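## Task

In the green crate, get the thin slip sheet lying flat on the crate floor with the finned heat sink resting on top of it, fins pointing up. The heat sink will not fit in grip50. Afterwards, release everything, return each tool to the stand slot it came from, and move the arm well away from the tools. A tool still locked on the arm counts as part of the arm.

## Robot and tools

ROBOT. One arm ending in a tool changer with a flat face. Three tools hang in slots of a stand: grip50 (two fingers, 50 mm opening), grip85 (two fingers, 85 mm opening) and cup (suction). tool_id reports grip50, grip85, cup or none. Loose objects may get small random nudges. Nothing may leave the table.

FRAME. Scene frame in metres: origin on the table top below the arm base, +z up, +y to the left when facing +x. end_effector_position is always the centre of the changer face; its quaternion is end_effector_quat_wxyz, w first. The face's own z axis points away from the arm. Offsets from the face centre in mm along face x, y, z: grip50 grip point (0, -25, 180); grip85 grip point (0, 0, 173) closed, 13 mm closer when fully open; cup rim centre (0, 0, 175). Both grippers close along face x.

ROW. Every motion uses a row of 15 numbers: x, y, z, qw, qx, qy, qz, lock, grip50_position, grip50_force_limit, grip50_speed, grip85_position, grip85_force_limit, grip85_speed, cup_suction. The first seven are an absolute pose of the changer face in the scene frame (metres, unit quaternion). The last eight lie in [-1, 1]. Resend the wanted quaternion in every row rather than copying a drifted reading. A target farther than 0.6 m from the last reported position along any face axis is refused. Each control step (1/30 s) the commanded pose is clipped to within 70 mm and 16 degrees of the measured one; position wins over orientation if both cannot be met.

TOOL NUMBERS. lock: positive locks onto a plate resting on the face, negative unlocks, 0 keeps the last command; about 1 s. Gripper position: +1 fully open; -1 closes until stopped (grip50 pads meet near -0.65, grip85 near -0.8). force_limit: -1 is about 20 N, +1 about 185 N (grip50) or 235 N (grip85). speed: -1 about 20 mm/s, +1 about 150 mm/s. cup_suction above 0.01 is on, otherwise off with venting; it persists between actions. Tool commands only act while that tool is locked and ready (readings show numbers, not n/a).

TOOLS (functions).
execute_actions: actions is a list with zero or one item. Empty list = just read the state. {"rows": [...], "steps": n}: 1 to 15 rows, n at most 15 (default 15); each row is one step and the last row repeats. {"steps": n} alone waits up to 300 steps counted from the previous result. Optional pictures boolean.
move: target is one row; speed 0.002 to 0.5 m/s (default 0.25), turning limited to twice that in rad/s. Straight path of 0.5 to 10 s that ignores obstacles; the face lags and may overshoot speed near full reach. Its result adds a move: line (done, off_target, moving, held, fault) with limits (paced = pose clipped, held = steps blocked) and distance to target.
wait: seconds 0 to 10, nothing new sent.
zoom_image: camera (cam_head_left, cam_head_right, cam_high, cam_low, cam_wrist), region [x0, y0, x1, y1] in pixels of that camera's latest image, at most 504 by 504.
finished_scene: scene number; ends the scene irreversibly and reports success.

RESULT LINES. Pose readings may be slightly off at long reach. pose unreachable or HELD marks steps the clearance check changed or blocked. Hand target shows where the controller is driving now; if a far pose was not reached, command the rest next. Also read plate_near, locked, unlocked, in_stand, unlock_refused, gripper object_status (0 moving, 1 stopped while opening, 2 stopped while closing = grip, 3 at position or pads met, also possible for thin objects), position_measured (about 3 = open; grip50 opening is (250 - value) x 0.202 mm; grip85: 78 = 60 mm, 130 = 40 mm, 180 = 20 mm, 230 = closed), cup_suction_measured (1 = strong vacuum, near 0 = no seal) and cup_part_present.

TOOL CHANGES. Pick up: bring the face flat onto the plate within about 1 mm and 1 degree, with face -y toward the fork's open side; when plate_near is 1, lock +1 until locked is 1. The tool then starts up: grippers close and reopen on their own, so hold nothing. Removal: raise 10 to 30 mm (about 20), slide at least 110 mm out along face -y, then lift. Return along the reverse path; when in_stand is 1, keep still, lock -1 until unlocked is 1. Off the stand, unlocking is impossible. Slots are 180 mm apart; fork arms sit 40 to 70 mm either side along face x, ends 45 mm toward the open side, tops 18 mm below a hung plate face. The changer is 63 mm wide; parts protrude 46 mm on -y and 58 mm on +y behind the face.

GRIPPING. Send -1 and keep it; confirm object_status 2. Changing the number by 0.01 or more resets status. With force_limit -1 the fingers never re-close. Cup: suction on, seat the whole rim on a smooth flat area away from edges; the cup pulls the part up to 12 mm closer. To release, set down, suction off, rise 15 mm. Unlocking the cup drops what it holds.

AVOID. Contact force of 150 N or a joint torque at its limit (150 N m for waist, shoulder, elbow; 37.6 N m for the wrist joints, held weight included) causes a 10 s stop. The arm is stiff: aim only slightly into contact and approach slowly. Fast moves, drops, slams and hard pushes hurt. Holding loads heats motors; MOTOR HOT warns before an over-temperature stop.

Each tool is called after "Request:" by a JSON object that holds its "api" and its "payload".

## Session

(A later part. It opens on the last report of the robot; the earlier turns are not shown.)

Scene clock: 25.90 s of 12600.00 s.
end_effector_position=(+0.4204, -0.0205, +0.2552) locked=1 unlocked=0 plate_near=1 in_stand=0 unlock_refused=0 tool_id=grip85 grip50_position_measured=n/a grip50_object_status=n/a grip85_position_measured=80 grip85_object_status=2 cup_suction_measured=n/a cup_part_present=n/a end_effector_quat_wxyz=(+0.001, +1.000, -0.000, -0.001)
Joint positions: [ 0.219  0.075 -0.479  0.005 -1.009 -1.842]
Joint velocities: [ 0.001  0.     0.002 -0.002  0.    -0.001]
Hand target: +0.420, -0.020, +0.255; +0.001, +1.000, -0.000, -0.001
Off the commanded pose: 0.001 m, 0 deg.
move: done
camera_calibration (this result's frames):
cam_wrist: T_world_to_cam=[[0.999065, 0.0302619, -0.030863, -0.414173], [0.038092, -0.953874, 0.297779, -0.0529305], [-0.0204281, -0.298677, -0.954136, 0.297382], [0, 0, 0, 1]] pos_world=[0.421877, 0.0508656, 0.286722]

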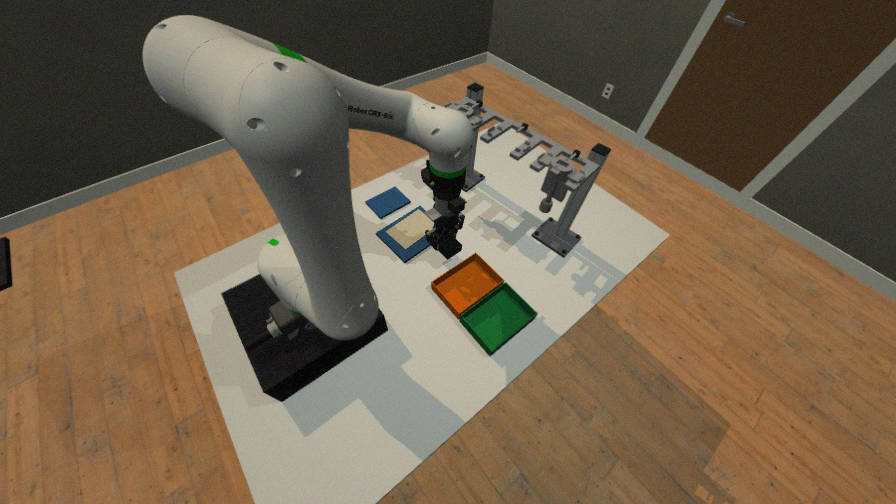

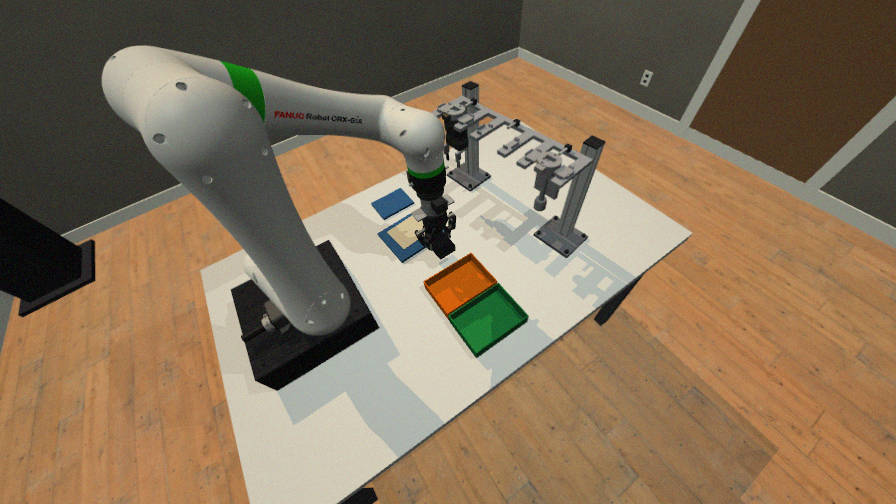

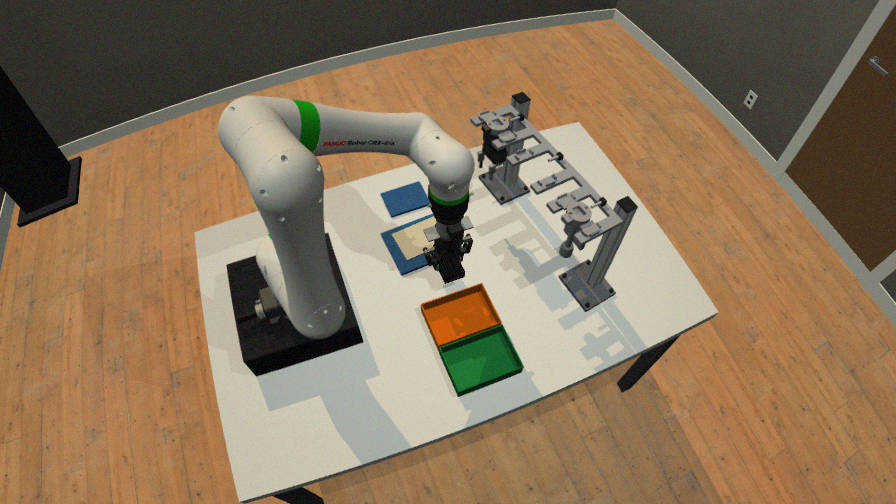

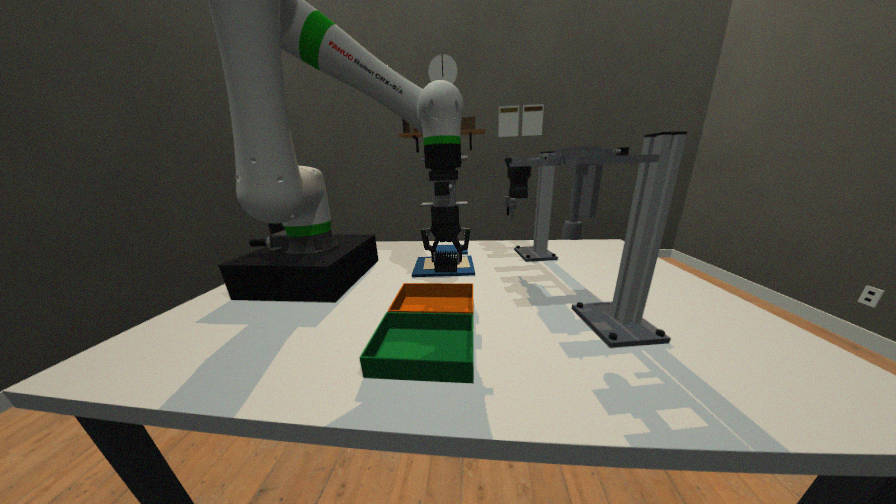

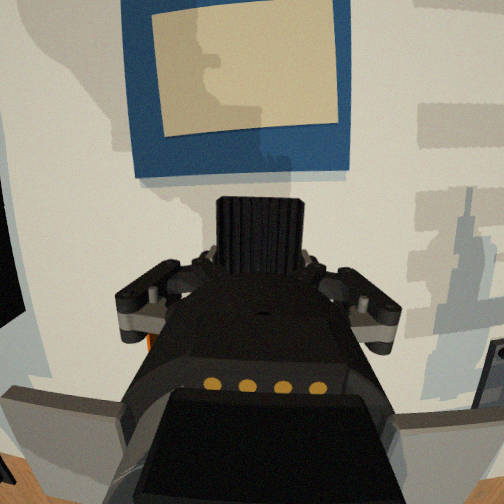

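Request:
{"api": "move", "payload": {"target": [0.42,-0.02,0.191,0,1,0,0,0,1,0,0,-1,-0.3,-0.5,0], "speed": 0.04}}

Request:
{"api": "move", "payload": {"target": [0.42,-0.02,0.191,0,1,0,0,0,1,0,0,1,-0.3,0,0]}}

Request:
{"api": "move", "payload": {"target": [0.42,-0.02,0.27,0,1,0,0,0,1,0,0,1,-0.3,0,0]}}

Request:
{"api": "move", "payload": {"target": [0.526,-0.008,0.379,0,0.6639,0.7478,0,0,1,0,0,1,0,0,0], "speed": 0.4}}

Request:
{"api": "move", "payload": {"target": [0.675,0.0096,0.379,0,0.6639,0.7478,0,0,1,0,0,1,0,0,0], "speed": 0.12}}

Request:
{"api": "move", "payload": {"target": [0.675,0.0096,0.3588,0,0.6639,0.7478,0,0,1,0,0,1,0,0,0], "speed": 0.02}}

Request:
{"api": "execute_actions", "payload": {"actions": [{"rows":[[0.675,0.0096,0.3588,0,0.6639,0.7478,0,-1,1,0,0,1,0,0,0]]}], "pictures": false}}

Request:
{"api": "execute_actions", "payload": {"actions": [{"steps":22}], "pictures": false}}

Request:
{"api": "move", "payload": {"target": [0.675,0.0096,0.39,0,0.6639,0.7478,0,0,1,0,0,1,0,0,0], "speed": 0.1}}

Scene clock: 35.73 s of 12600.00 s.
end_effector_position=(+0.4198, -0.0201, +0.1912) locked=1 unlocked=0 plate_near=1 in_stand=0 unlock_refused=0 tool_id=grip85 grip50_position_measured=n/a grip50_object_status=n/a grip85_position_measured=80 grip85_object_status=2 cup_suction_measured=n/a cup_part_present=n/a end_effector_quat_wxyz=(+0.000, +1.000, -0.000, +0.000)
Joint positions: [ 0.22   0.18  -0.543  0.004 -0.838 -1.843]
Joint velocities: [ 0.     0.002 -0.001  0.001  0.002 -0.001]
Hand target: +0.420, -0.020, +0.191; +0.000, +1.000, -0.000, +0.000
Off the commanded pose: 0.000 m, 0 deg.
move: done
camera_calibration (this result's frames):
cam_wrist: T_world_to_cam=[[0.999138, 0.029981, -0.028719, -0.415973], [0.037155, -0.954364, 0.296326, -0.0328308], [-0.0185242, -0.297138, -0.954655, 0.235756], [0, 0, 0, 1]] pos_world=[0.421201, 0.0511907, 0.222848]

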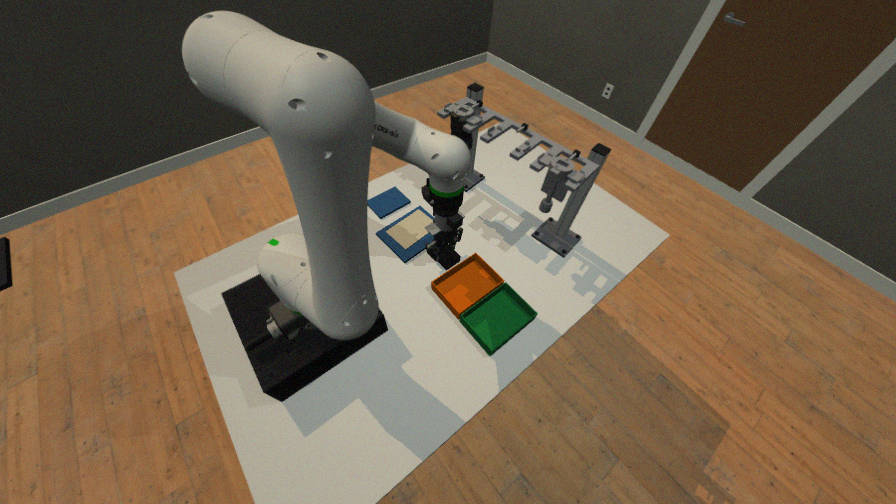

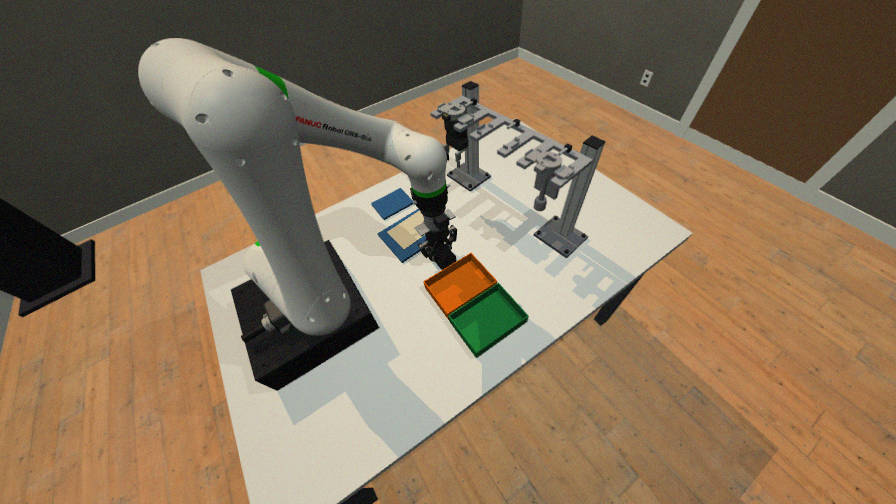

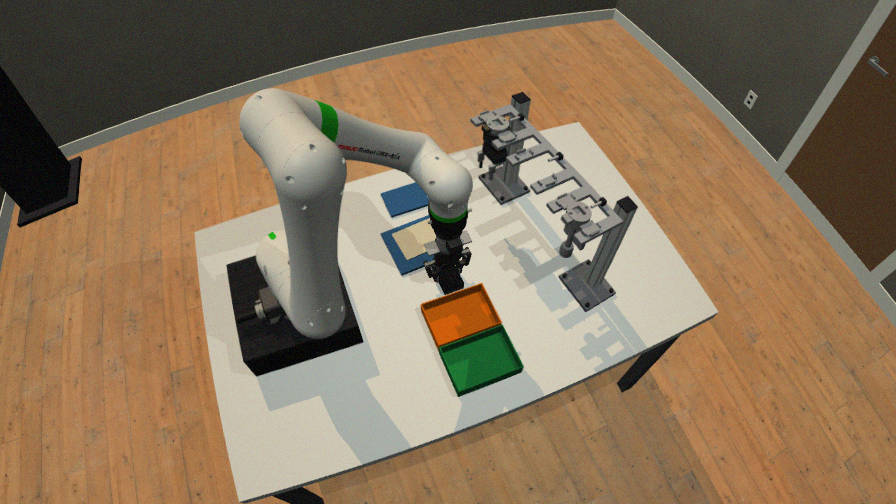

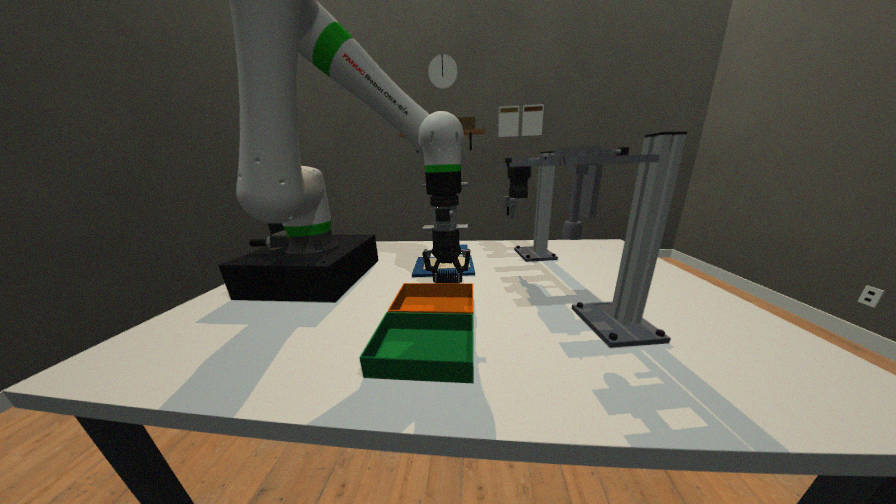

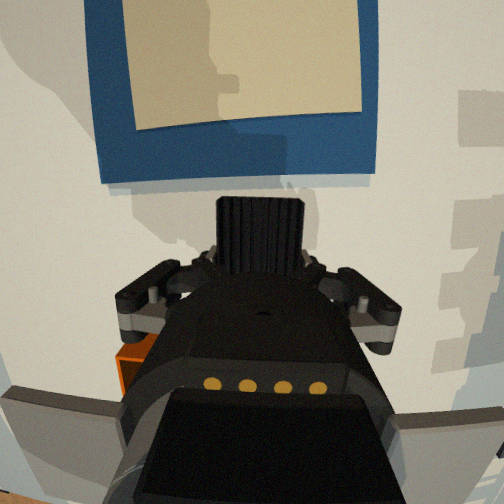

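Scene clock: 36.50 s of 12600.00 s.
end_effector_position=(+0.4200, -0.0200, +0.1910) locked=1 unlocked=0 plate_near=1 in_stand=0 unlock_refused=0 tool_id=grip85 grip50_position_measured=n/a grip50_object_status=n/a grip85_position_measured=3 grip85_object_status=3 cup_suction_measured=n/a cup_part_present=n/a end_effector_quat_wxyz=(+0.000, +1.000, +0.000, -0.000)
Joint positions: [ 0.22   0.181 -0.542  0.004 -0.838 -1.842]
Joint velocities: [-0.    -0.     0.     0.001  0.001  0.   ]
Hand target: +0.420, -0.020, +0.191; +0.000, +1.000, -0.000, +0.000
Off the commanded pose: 0.000 m, 0 deg.
move: done
camera_calibration (this result's frames):
cam_wrist: T_world_to_cam=[[0.999118, 0.030449, -0.0289226, -0.416136], [0.0376584, -0.95441, 0.296115, -0.0328432], [-0.0185876, -0.296943, -0.954714, 0.235659], [0, 0, 0, 1]] pos_world=[0.421386, 0.0513021, 0.222676]

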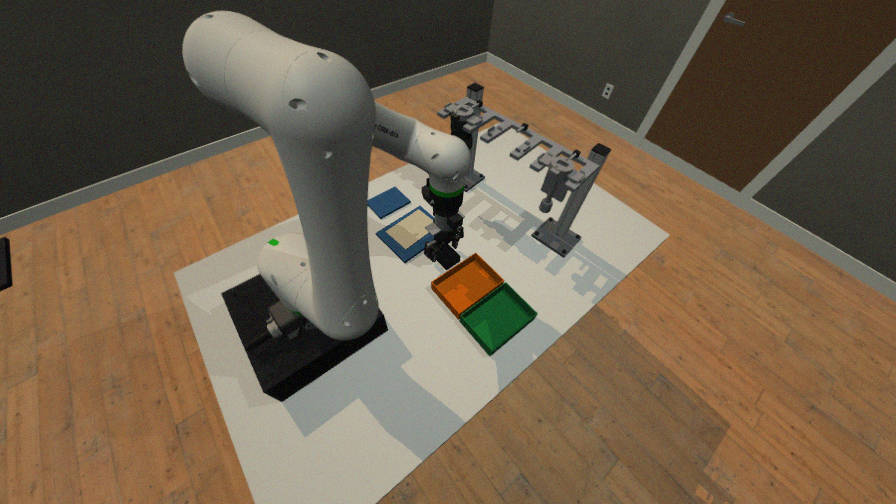

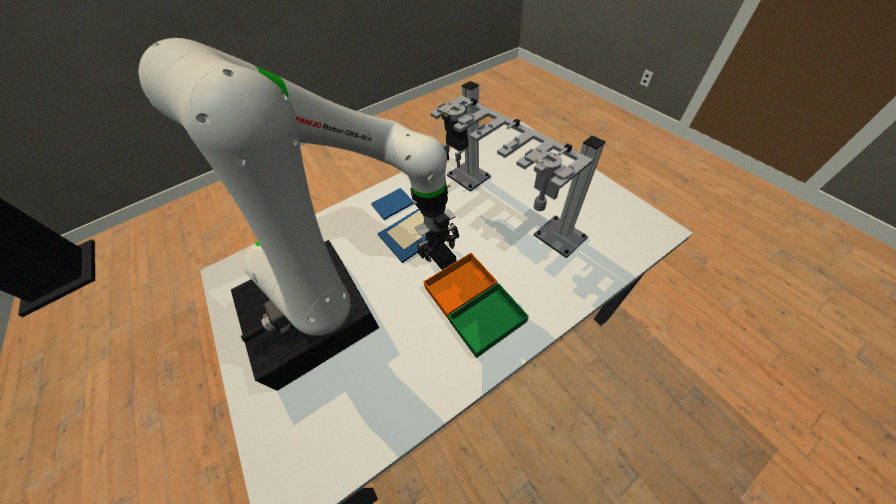

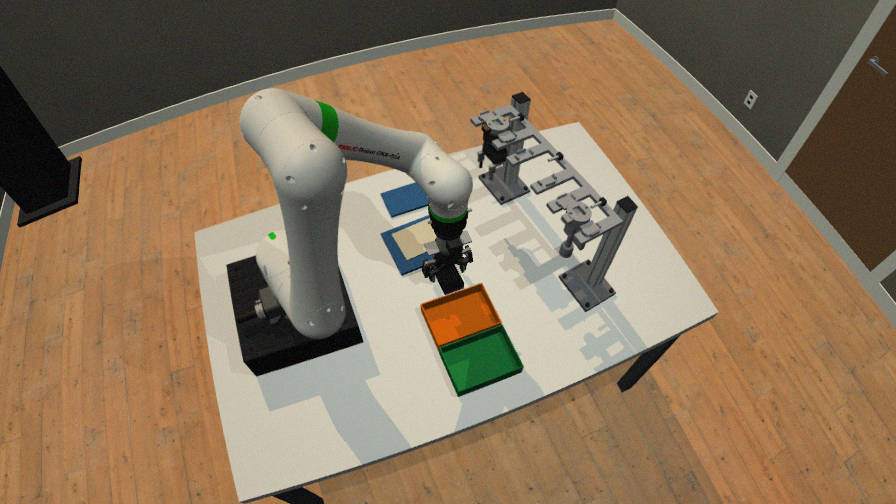

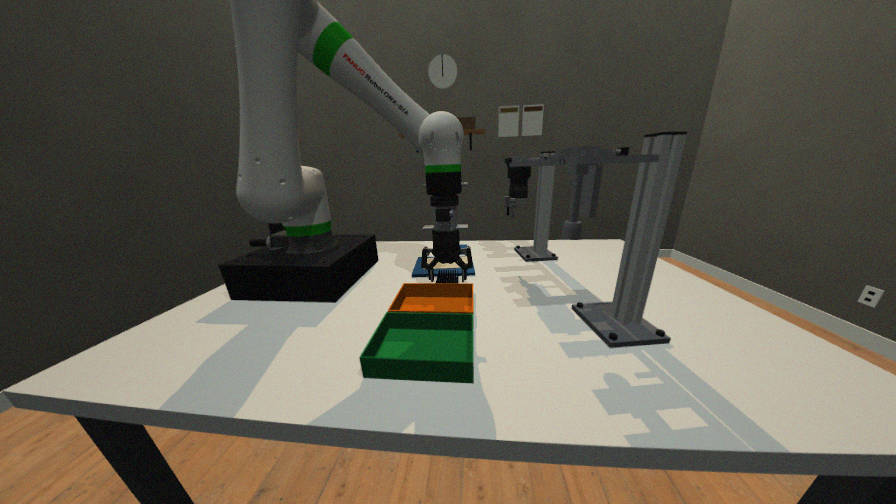

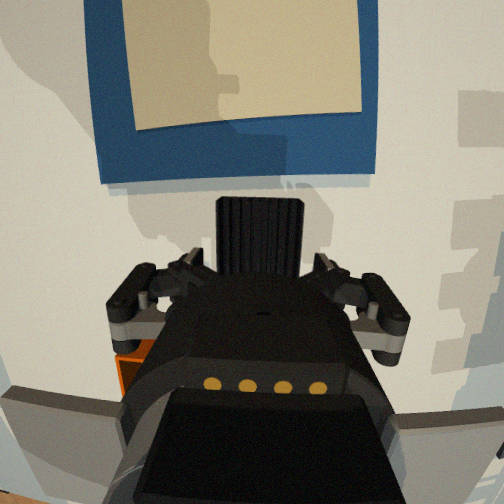

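Scene clock: 37.33 s of 12600.00 s.
end_effector_position=(+0.4203, -0.0199, +0.2699) locked=1 unlocked=0 plate_near=1 in_stand=0 unlock_refused=0 tool_id=grip85 grip50_position_measured=n/a grip50_object_status=n/a grip85_position_measured=3 grip85_object_status=3 cup_suction_measured=n/a cup_part_present=n/a end_effector_quat_wxyz=(-0.000, +1.000, +0.000, -0.000)
Joint positions: [ 0.22   0.053 -0.462  0.003 -1.046 -1.841]
Joint velocities: [ 0.    -0.001  0.003 -0.001 -0.001 -0.   ]
Hand target: +0.420, -0.020, +0.270; -0.000, +1.000, +0.000, -0.000
Off the commanded pose: 0.000 m, 0 deg.
move: done
camera_calibration (this result's frames):
cam_wrist: T_world_to_cam=[[0.9991, 0.0309711, -0.0289706, -0.414145], [0.0381657, -0.954481, 0.295819, -0.0562057], [-0.01849, -0.296659, -0.954804, 0.310991], [0, 0, 0, 1]] pos_world=[0.421668, 0.0514373, 0.301564]

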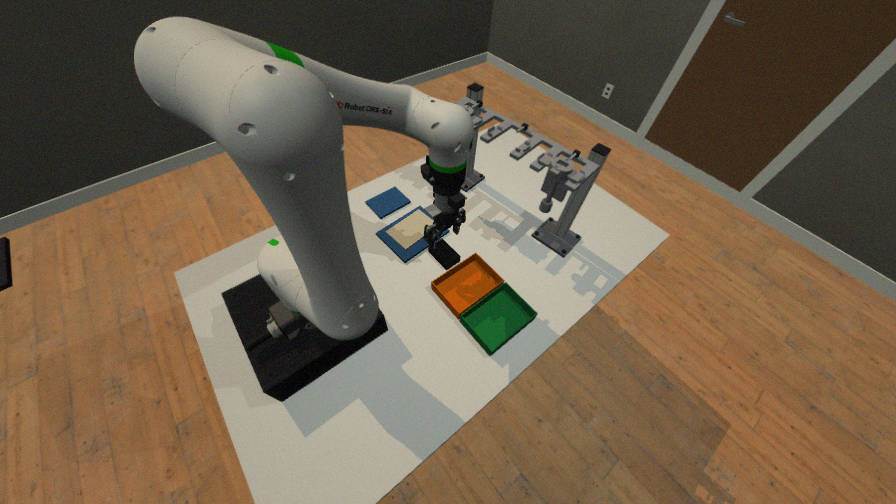

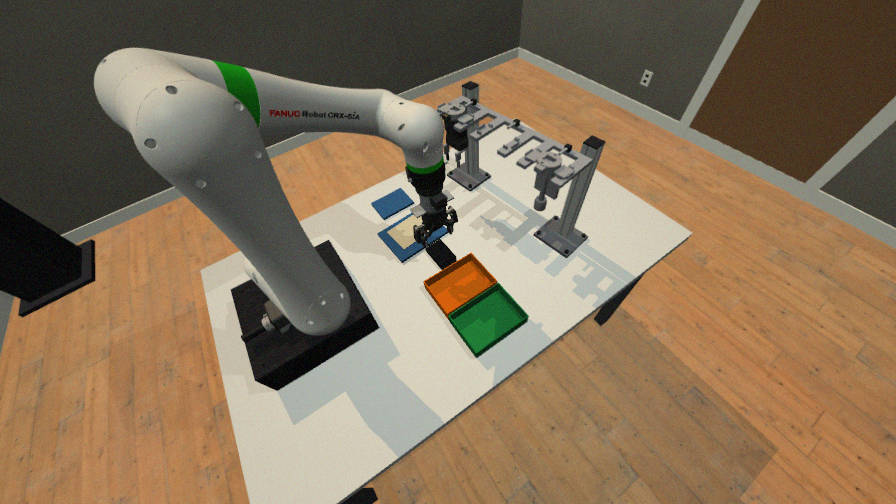

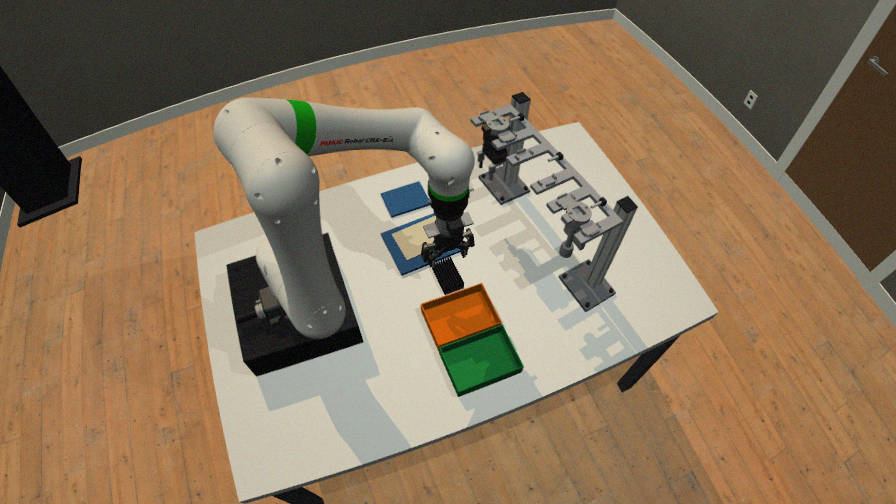

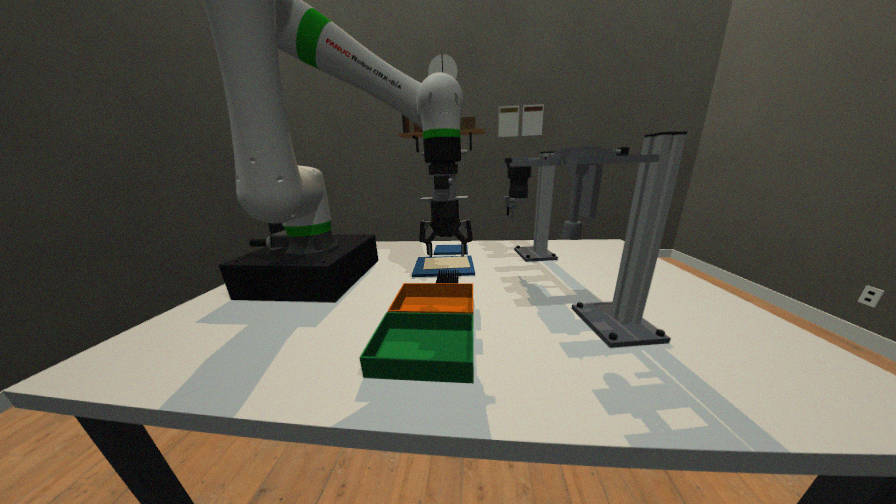

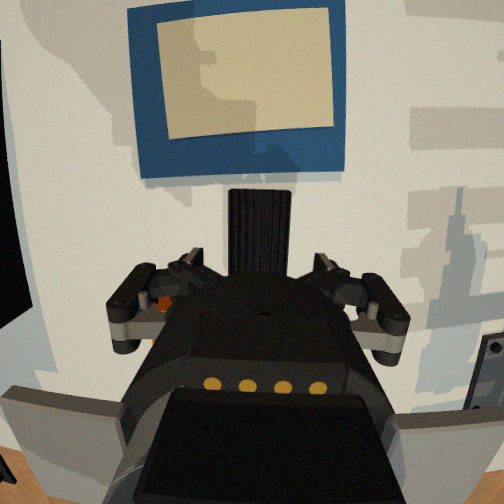

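Scene clock: 39.93 s of 12600.00 s.
end_effector_position=(+0.5265, -0.0081, +0.3786) locked=1 unlocked=0 plate_near=1 in_stand=0 unlock_refused=0 tool_id=grip85 grip50_position_measured=n/a grip50_object_status=n/a grip85_position_measured=3 grip85_object_status=3 cup_suction_measured=n/a cup_part_present=n/a end_effector_quat_wxyz=(-0.000, +0.664, +0.748, +0.000)
Joint positions: [ 0.187  0.21  -0.01   0.002 -1.341 -0.117]
Joint velocities: [-0.     0.001  0.002 -0.001 -0.001  0.001]
Hand target: +0.527, -0.008, +0.379; -0.000, +0.664, +0.748, +0.000
Off the commanded pose: 0.001 m, 0 deg.
move: done
camera_calibration (this result's frames):
cam_wrist: T_world_to_cam=[[-0.149271, 0.988388, -0.0284278, 0.0947207], [0.943139, 0.150955, 0.296145, -0.548845], [0.296997, 0.0173946, -0.95472, 0.256686], [0, 0, 0, 1]] pos_world=[0.455541, -0.0152347, 0.410293]

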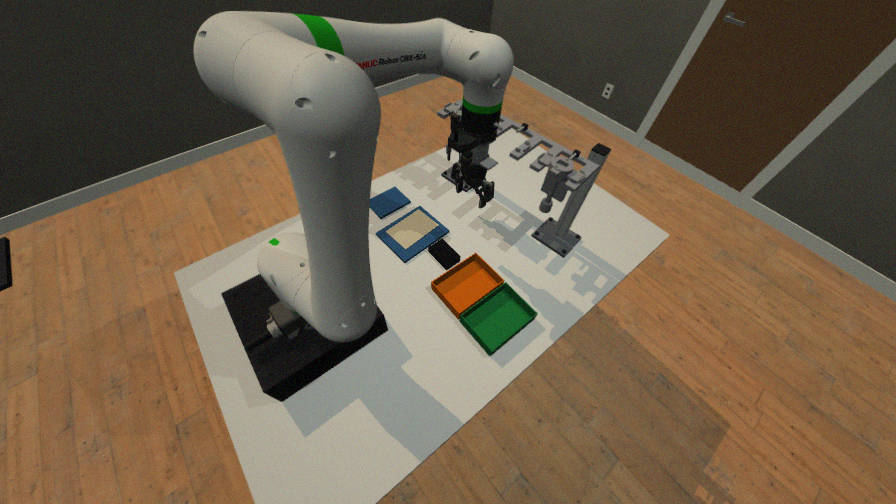

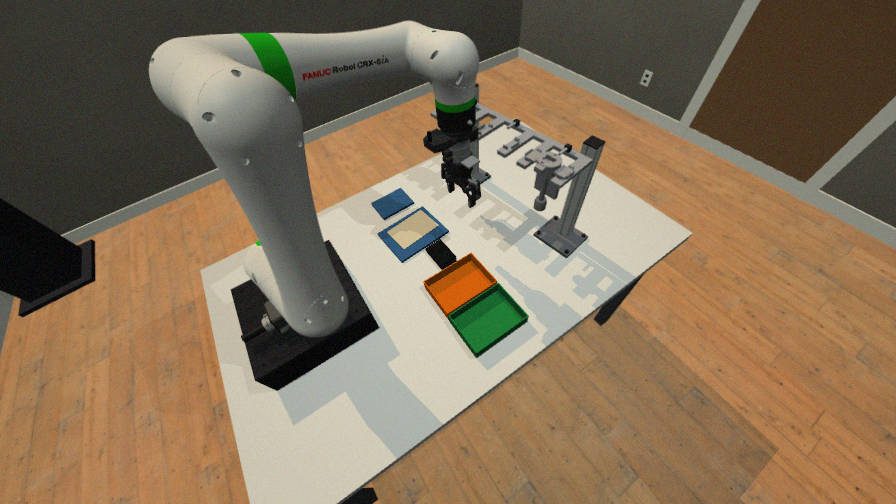

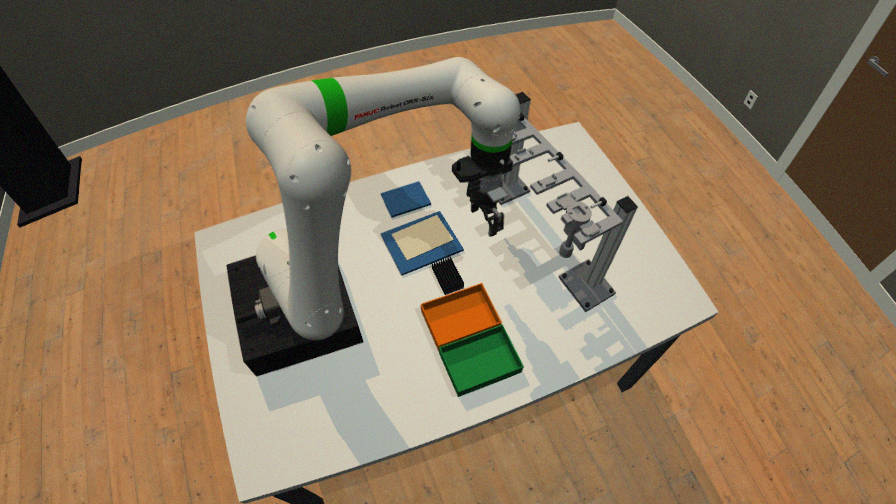

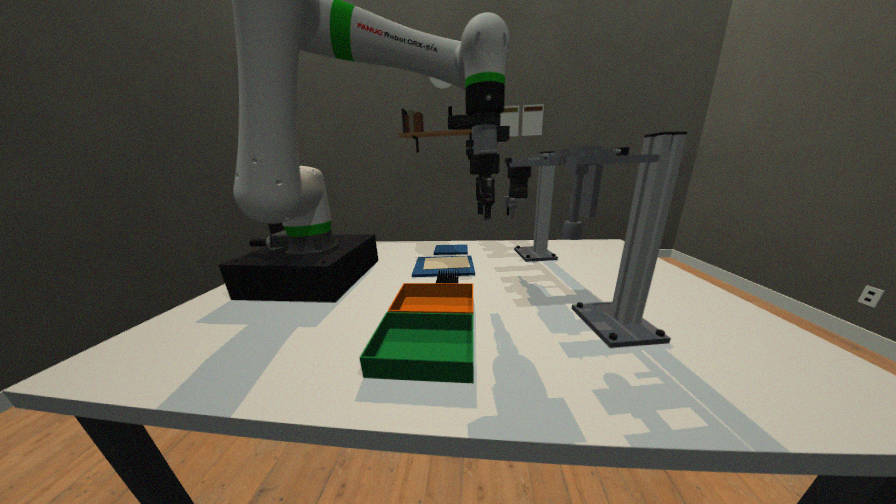

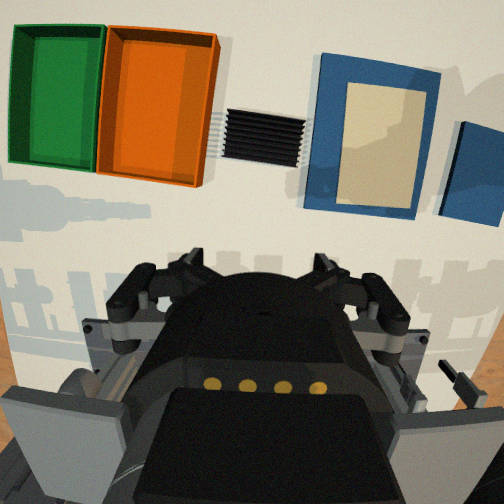

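Scene clock: 41.57 s of 12600.00 s.
end_effector_position=(+0.6752, +0.0091, +0.3786) locked=1 unlocked=0 plate_near=1 in_stand=0 unlock_refused=0 tool_id=grip85 grip50_position_measured=n/a grip50_object_status=n/a grip85_position_measured=3 grip85_object_status=3 cup_suction_measured=n/a cup_part_present=n/a end_effector_quat_wxyz=(+0.000, +0.664, +0.748, -0.000)
Joint positions: [ 0.16   0.591  0.518  0.003 -1.487 -0.09 ]
Joint velocities: [-0.     0.001  0.003 -0.002 -0.001  0.001]
Hand target: +0.675, +0.009, +0.379; -0.000, +0.664, +0.748, +0.000
Off the commanded pose: 0.001 m, 0 deg.
move: done
camera_calibration (this result's frames):
cam_wrist: T_world_to_cam=[[-0.149026, 0.988405, -0.0291044, 0.099999], [0.943129, 0.150921, 0.296195, -0.691677], [0.297153, 0.0166914, -0.954684, 0.212152], [0, 0, 0, 1]] pos_world=[0.604201, 0.00200778, 0.41032]

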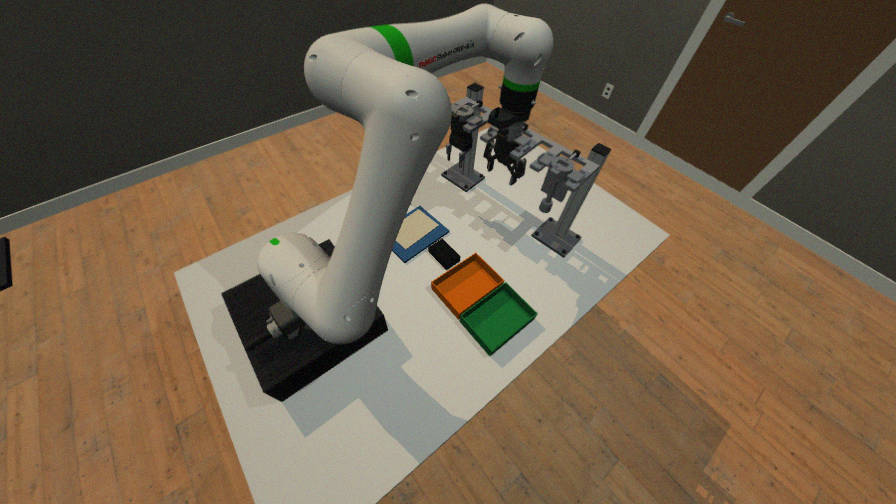

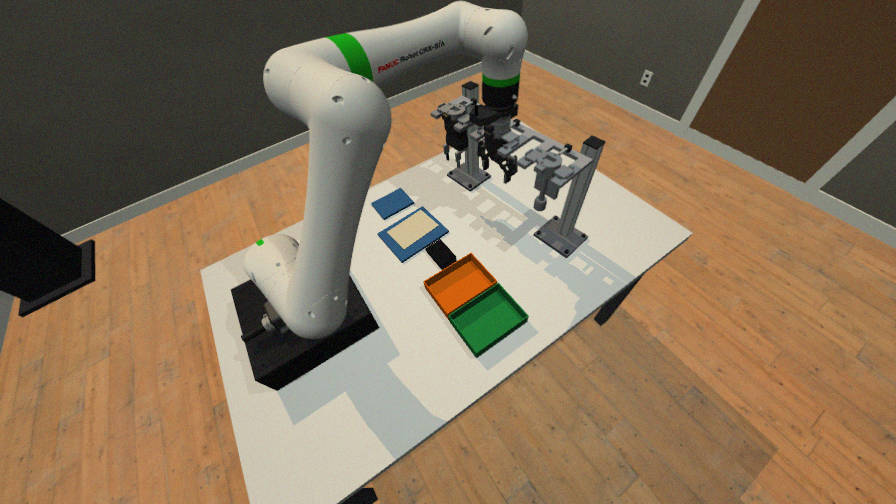

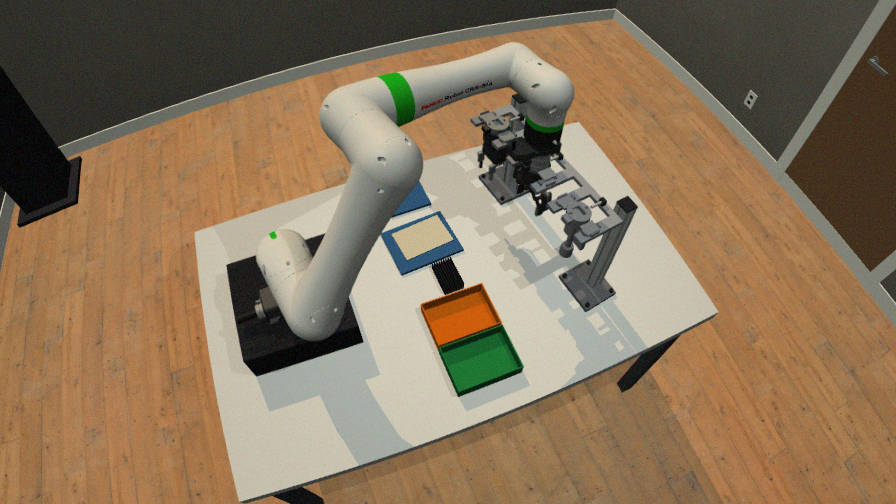

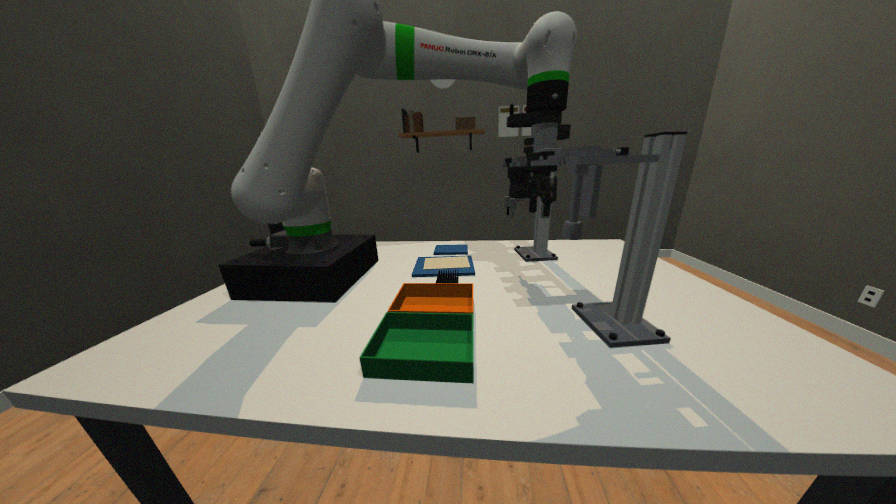

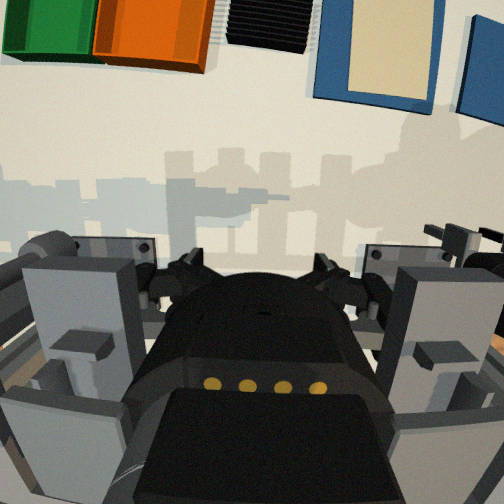

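Scene clock: 42.80 s of 12600.00 s.
end_effector_position=(+0.6750, +0.0097, +0.3589) locked=1 unlocked=0 plate_near=1 in_stand=1 unlock_refused=0 tool_id=grip85 grip50_position_measured=n/a grip50_object_status=n/a grip85_position_measured=3 grip85_object_status=3 cup_suction_measured=n/a cup_part_present=n/a end_effector_quat_wxyz=(+0.000, +0.664, +0.748, +0.000)
Joint positions: [ 0.16   0.596  0.48   0.002 -1.444 -0.091]
Joint velocities: [ 0.    -0.    -0.003  0.     0.002 -0.001]
Hand target: +0.675, +0.010, +0.359; +0.000, +0.664, +0.748, -0.000
Off the commanded pose: 0.000 m, 0 deg.
move: done
camera_calibration (this result's frames):
cam_wrist: T_world_to_cam=[[-0.148534, 0.988488, -0.0287788, 0.0983717], [0.943195, 0.150354, 0.296271, -0.685786], [0.297187, 0.0168623, -0.95467, 0.193343], [0, 0, 0, 1]] pos_world=[0.603983, 0.00261106, 0.390589]

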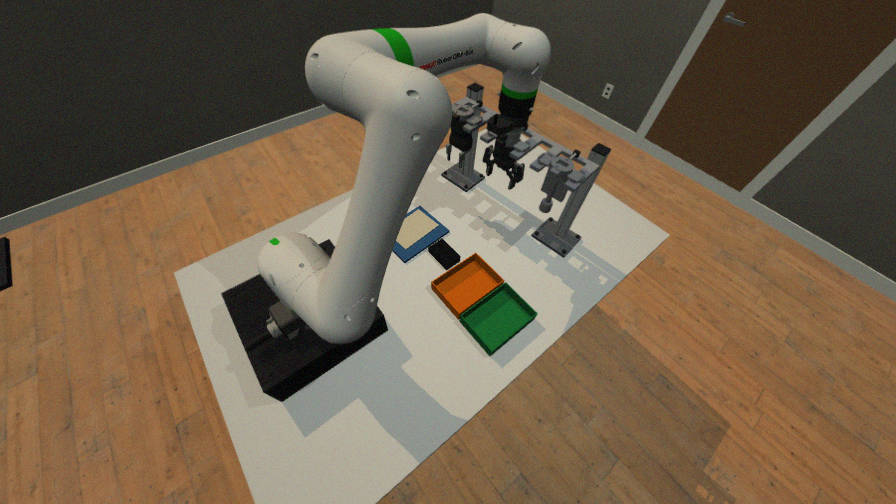

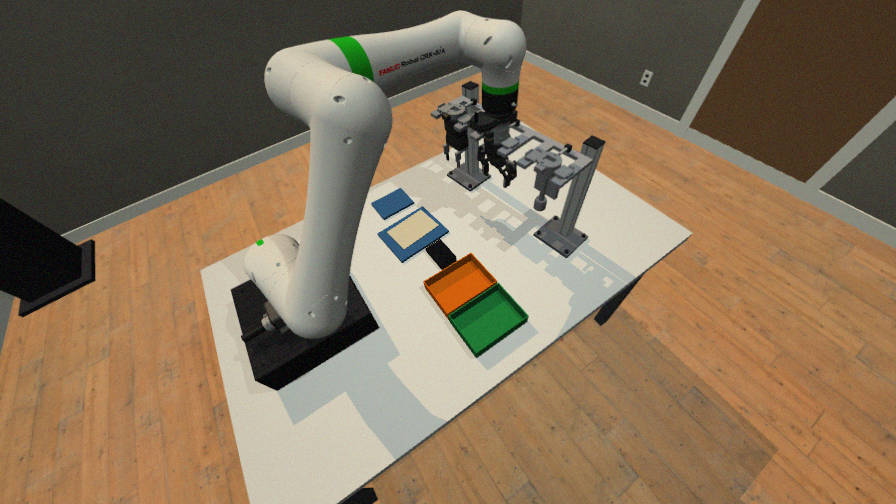

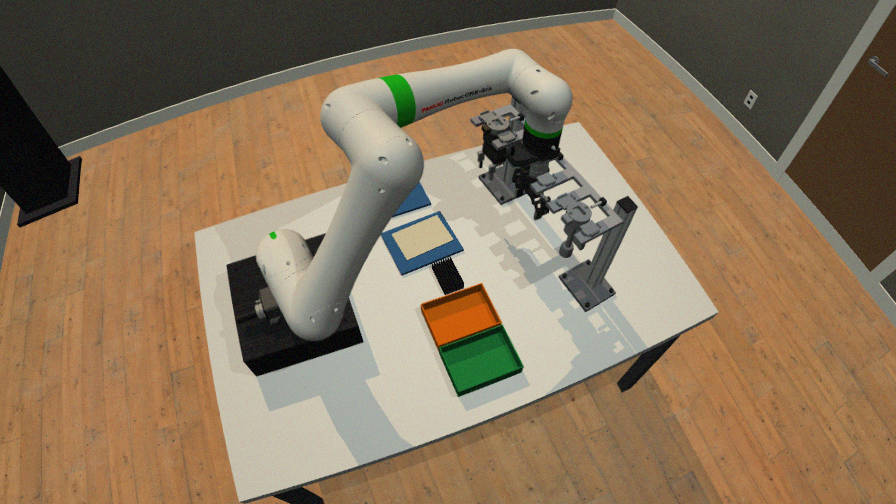

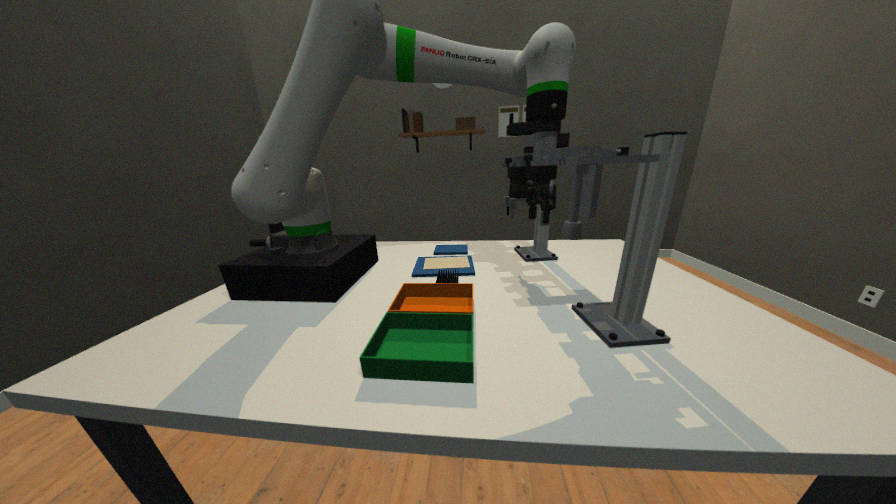

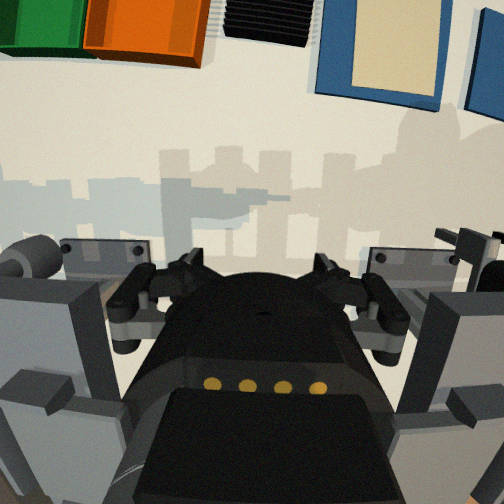

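Scene clock: 43.30 s of 12600.00 s.
end_effector_position=(+0.6750, +0.0097, +0.3587) locked=0 unlocked=0 plate_near=1 in_stand=1 unlock_refused=0 tool_id=none grip50_position_measured=n/a grip50_object_status=n/a grip85_position_measured=n/a grip85_object_status=n/a cup_suction_measured=n/a cup_part_present=n/a end_effector_quat_wxyz=(-0.000, +0.664, +0.748, -0.000)
Joint positions: [ 0.16   0.597  0.48   0.002 -1.444 -0.091]
Joint velocities: [ 0.001  0.001  0.001 -0.    -0.    -0.001]
Hand target: +0.675, +0.010, +0.359; +0.000, +0.664, +0.748, +0.000
Off the commanded pose: 0.000 m, 0 deg.
Steps of this call (steps 1 to 15: all 15 steps of this action). Readings (end_effector_position | what the end effector reports):
1: (+0.6749, +0.0097, +0.3588) | locked=1 unlocked=0 plate_near=1 in_stand=1 unlock_refused=0 tool_id=grip85 grip50_position_measured=n/a grip50_object_status=n/a grip85_position_measured=3 grip85_object_status=3 cup_suction_measured=n/a cup_part_present=n/a
2: (+0.6749, +0.0097, +0.3588) | locked=1 unlocked=0 plate_near=1 in_stand=1 unlock_refused=0 tool_id=grip85 grip50_position_measured=n/a grip50_object_status=n/a grip85_position_measured=3 grip85_object_status=3 cup_suction_measured=n/a cup_part_present=n/a
4: (+0.6749, +0.0097, +0.3588) | locked=1 unlocked=0 plate_near=1 in_stand=1 unlock_refused=0 tool_id=grip85 grip50_position_measured=n/a grip50_object_status=n/a grip85_position_measured=3 grip85_object_status=3 cup_suction_measured=n/a cup_part_present=n/a
8: (+0.6749, +0.0097, +0.3587) | locked=0 unlocked=0 plate_near=1 in_stand=1 unlock_refused=0 tool_id=none grip50_position_measured=n/a grip50_object_status=n/a grip85_position_measured=n/a grip85_object_status=n/a cup_suction_measured=n/a cup_part_present=n/a
15: the state above

Scene clock: 44.03 s of 12600.00 s.
end_effector_position=(+0.6750, +0.0097, +0.3588) locked=0 unlocked=1 plate_near=1 in_stand=1 unlock_refused=0 tool_id=none grip50_position_measured=n/a grip50_object_status=n/a grip85_position_measured=n/a grip85_object_status=n/a cup_suction_measured=n/a cup_part_present=n/a end_effector_quat_wxyz=(-0.000, +0.664, +0.748, -0.000)
Joint positions: [ 0.16   0.597  0.48   0.002 -1.444 -0.091]
Joint velocities: [ 0.     0.     0.     0.001 -0.     0.001]
Hand target: +0.675, +0.010, +0.359; +0.000, +0.664, +0.748, +0.000
Off the commanded pose: 0.000 m, 0 deg.
Steps of this call (steps 1 to 22: nothing new was sent). Readings (end_effector_position | what the end effector reports):
1: (+0.6750, +0.0097, +0.3587) | locked=0 unlocked=0 plate_near=1 in_stand=1 unlock_refused=0 tool_id=none grip50_position_measured=n/a grip50_object_status=n/a grip85_position_measured=n/a grip85_object_status=n/a cup_suction_measured=n/a cup_part_present=n/a
2: (+0.6750, +0.0097, +0.3587) | locked=0 unlocked=0 plate_near=1 in_stand=1 unlock_refused=0 tool_id=none grip50_position_measured=n/a grip50_object_status=n/a grip85_position_measured=n/a grip85_object_status=n/a cup_suction_measured=n/a cup_part_present=n/a
4: (+0.6750, +0.0097, +0.3588) | locked=0 unlocked=0 plate_near=1 in_stand=1 unlock_refused=0 tool_id=none grip50_position_measured=n/a grip50_object_status=n/a grip85_position_measured=n/a grip85_object_status=n/a cup_suction_measured=n/a cup_part_present=n/a
8: (+0.6750, +0.0097, +0.3588) | locked=0 unlocked=0 plate_near=1 in_stand=1 unlock_refused=0 tool_id=none grip50_position_measured=n/a grip50_object_status=n/a grip85_position_measured=n/a grip85_object_status=n/a cup_suction_measured=n/a cup_part_present=n/a
22: the state above

Scene clock: 44.80 s of 12600.00 s.
end_effector_position=(+0.6751, +0.0096, +0.3901) locked=0 unlocked=1 plate_near=0 in_stand=0 unlock_refused=0 tool_id=none grip50_position_measured=n/a grip50_object_status=n/a grip85_position_measured=n/a grip85_object_status=n/a cup_suction_measured=n/a cup_part_present=n/a end_effector_quat_wxyz=(+0.000, +0.664, +0.748, +0.000)
Joint positions: [ 0.16   0.589  0.541  0.002 -1.513 -0.091]
Joint velocities: [ 0.     0.     0.    -0.    -0.001  0.002]
Hand target: +0.675, +0.010, +0.390; -0.000, +0.664, +0.748, +0.000
Off the commanded pose: 0.000 m, 0 deg.
move: done
camera_calibration (this result's frames):
cam_wrist: T_world_to_cam=[[-0.148677, 0.988466, -0.0287972, 0.0994828], [0.943191, 0.150497, 0.296212, -0.695118], [0.29713, 0.0168787, -0.954688, 0.223069], [0, 0, 0, 1]] pos_world=[0.604139, 0.00251223, 0.421728]

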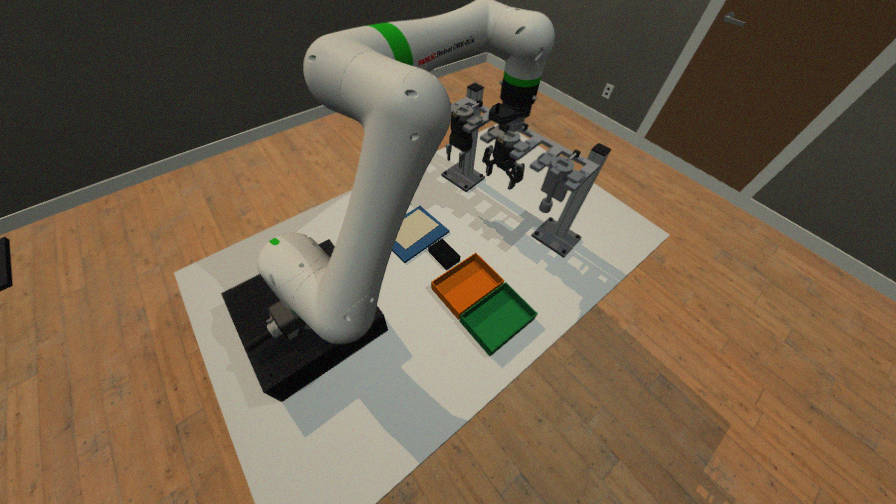

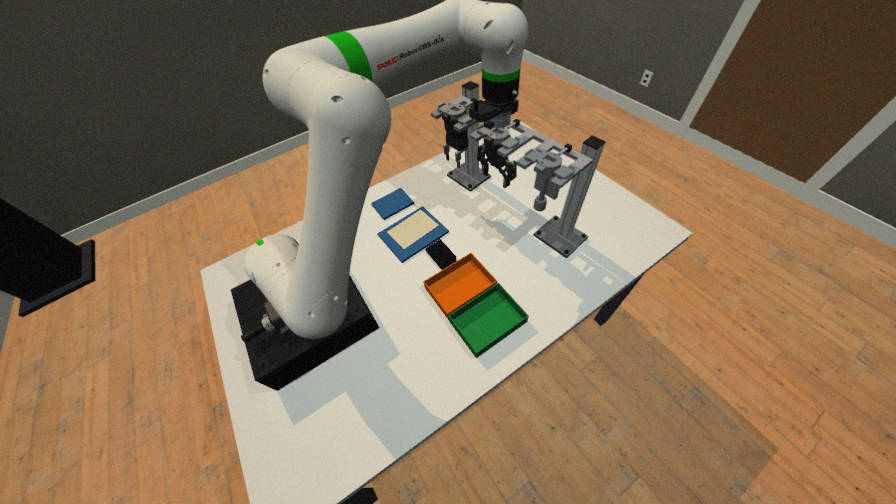

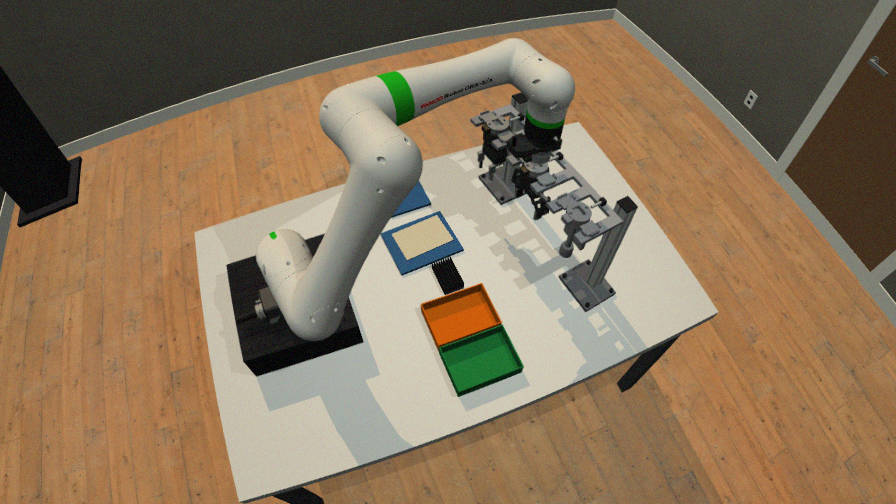

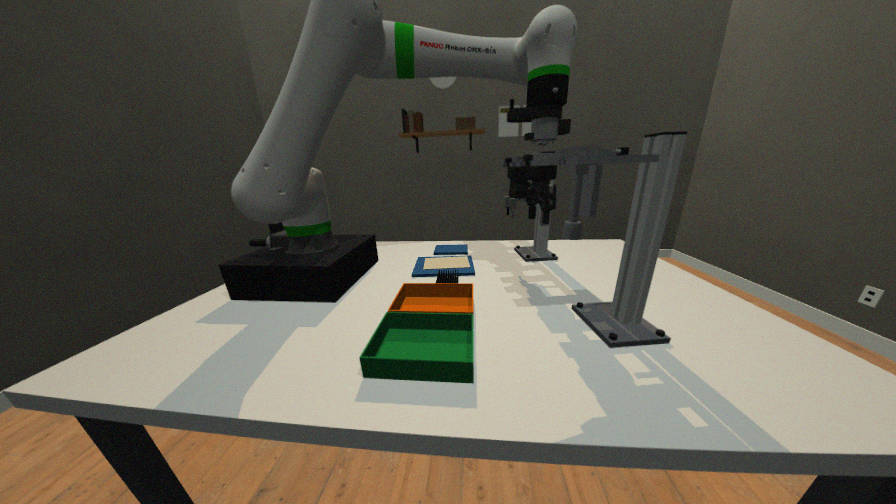

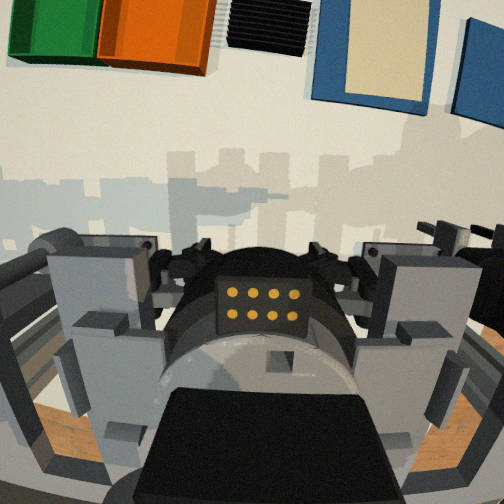

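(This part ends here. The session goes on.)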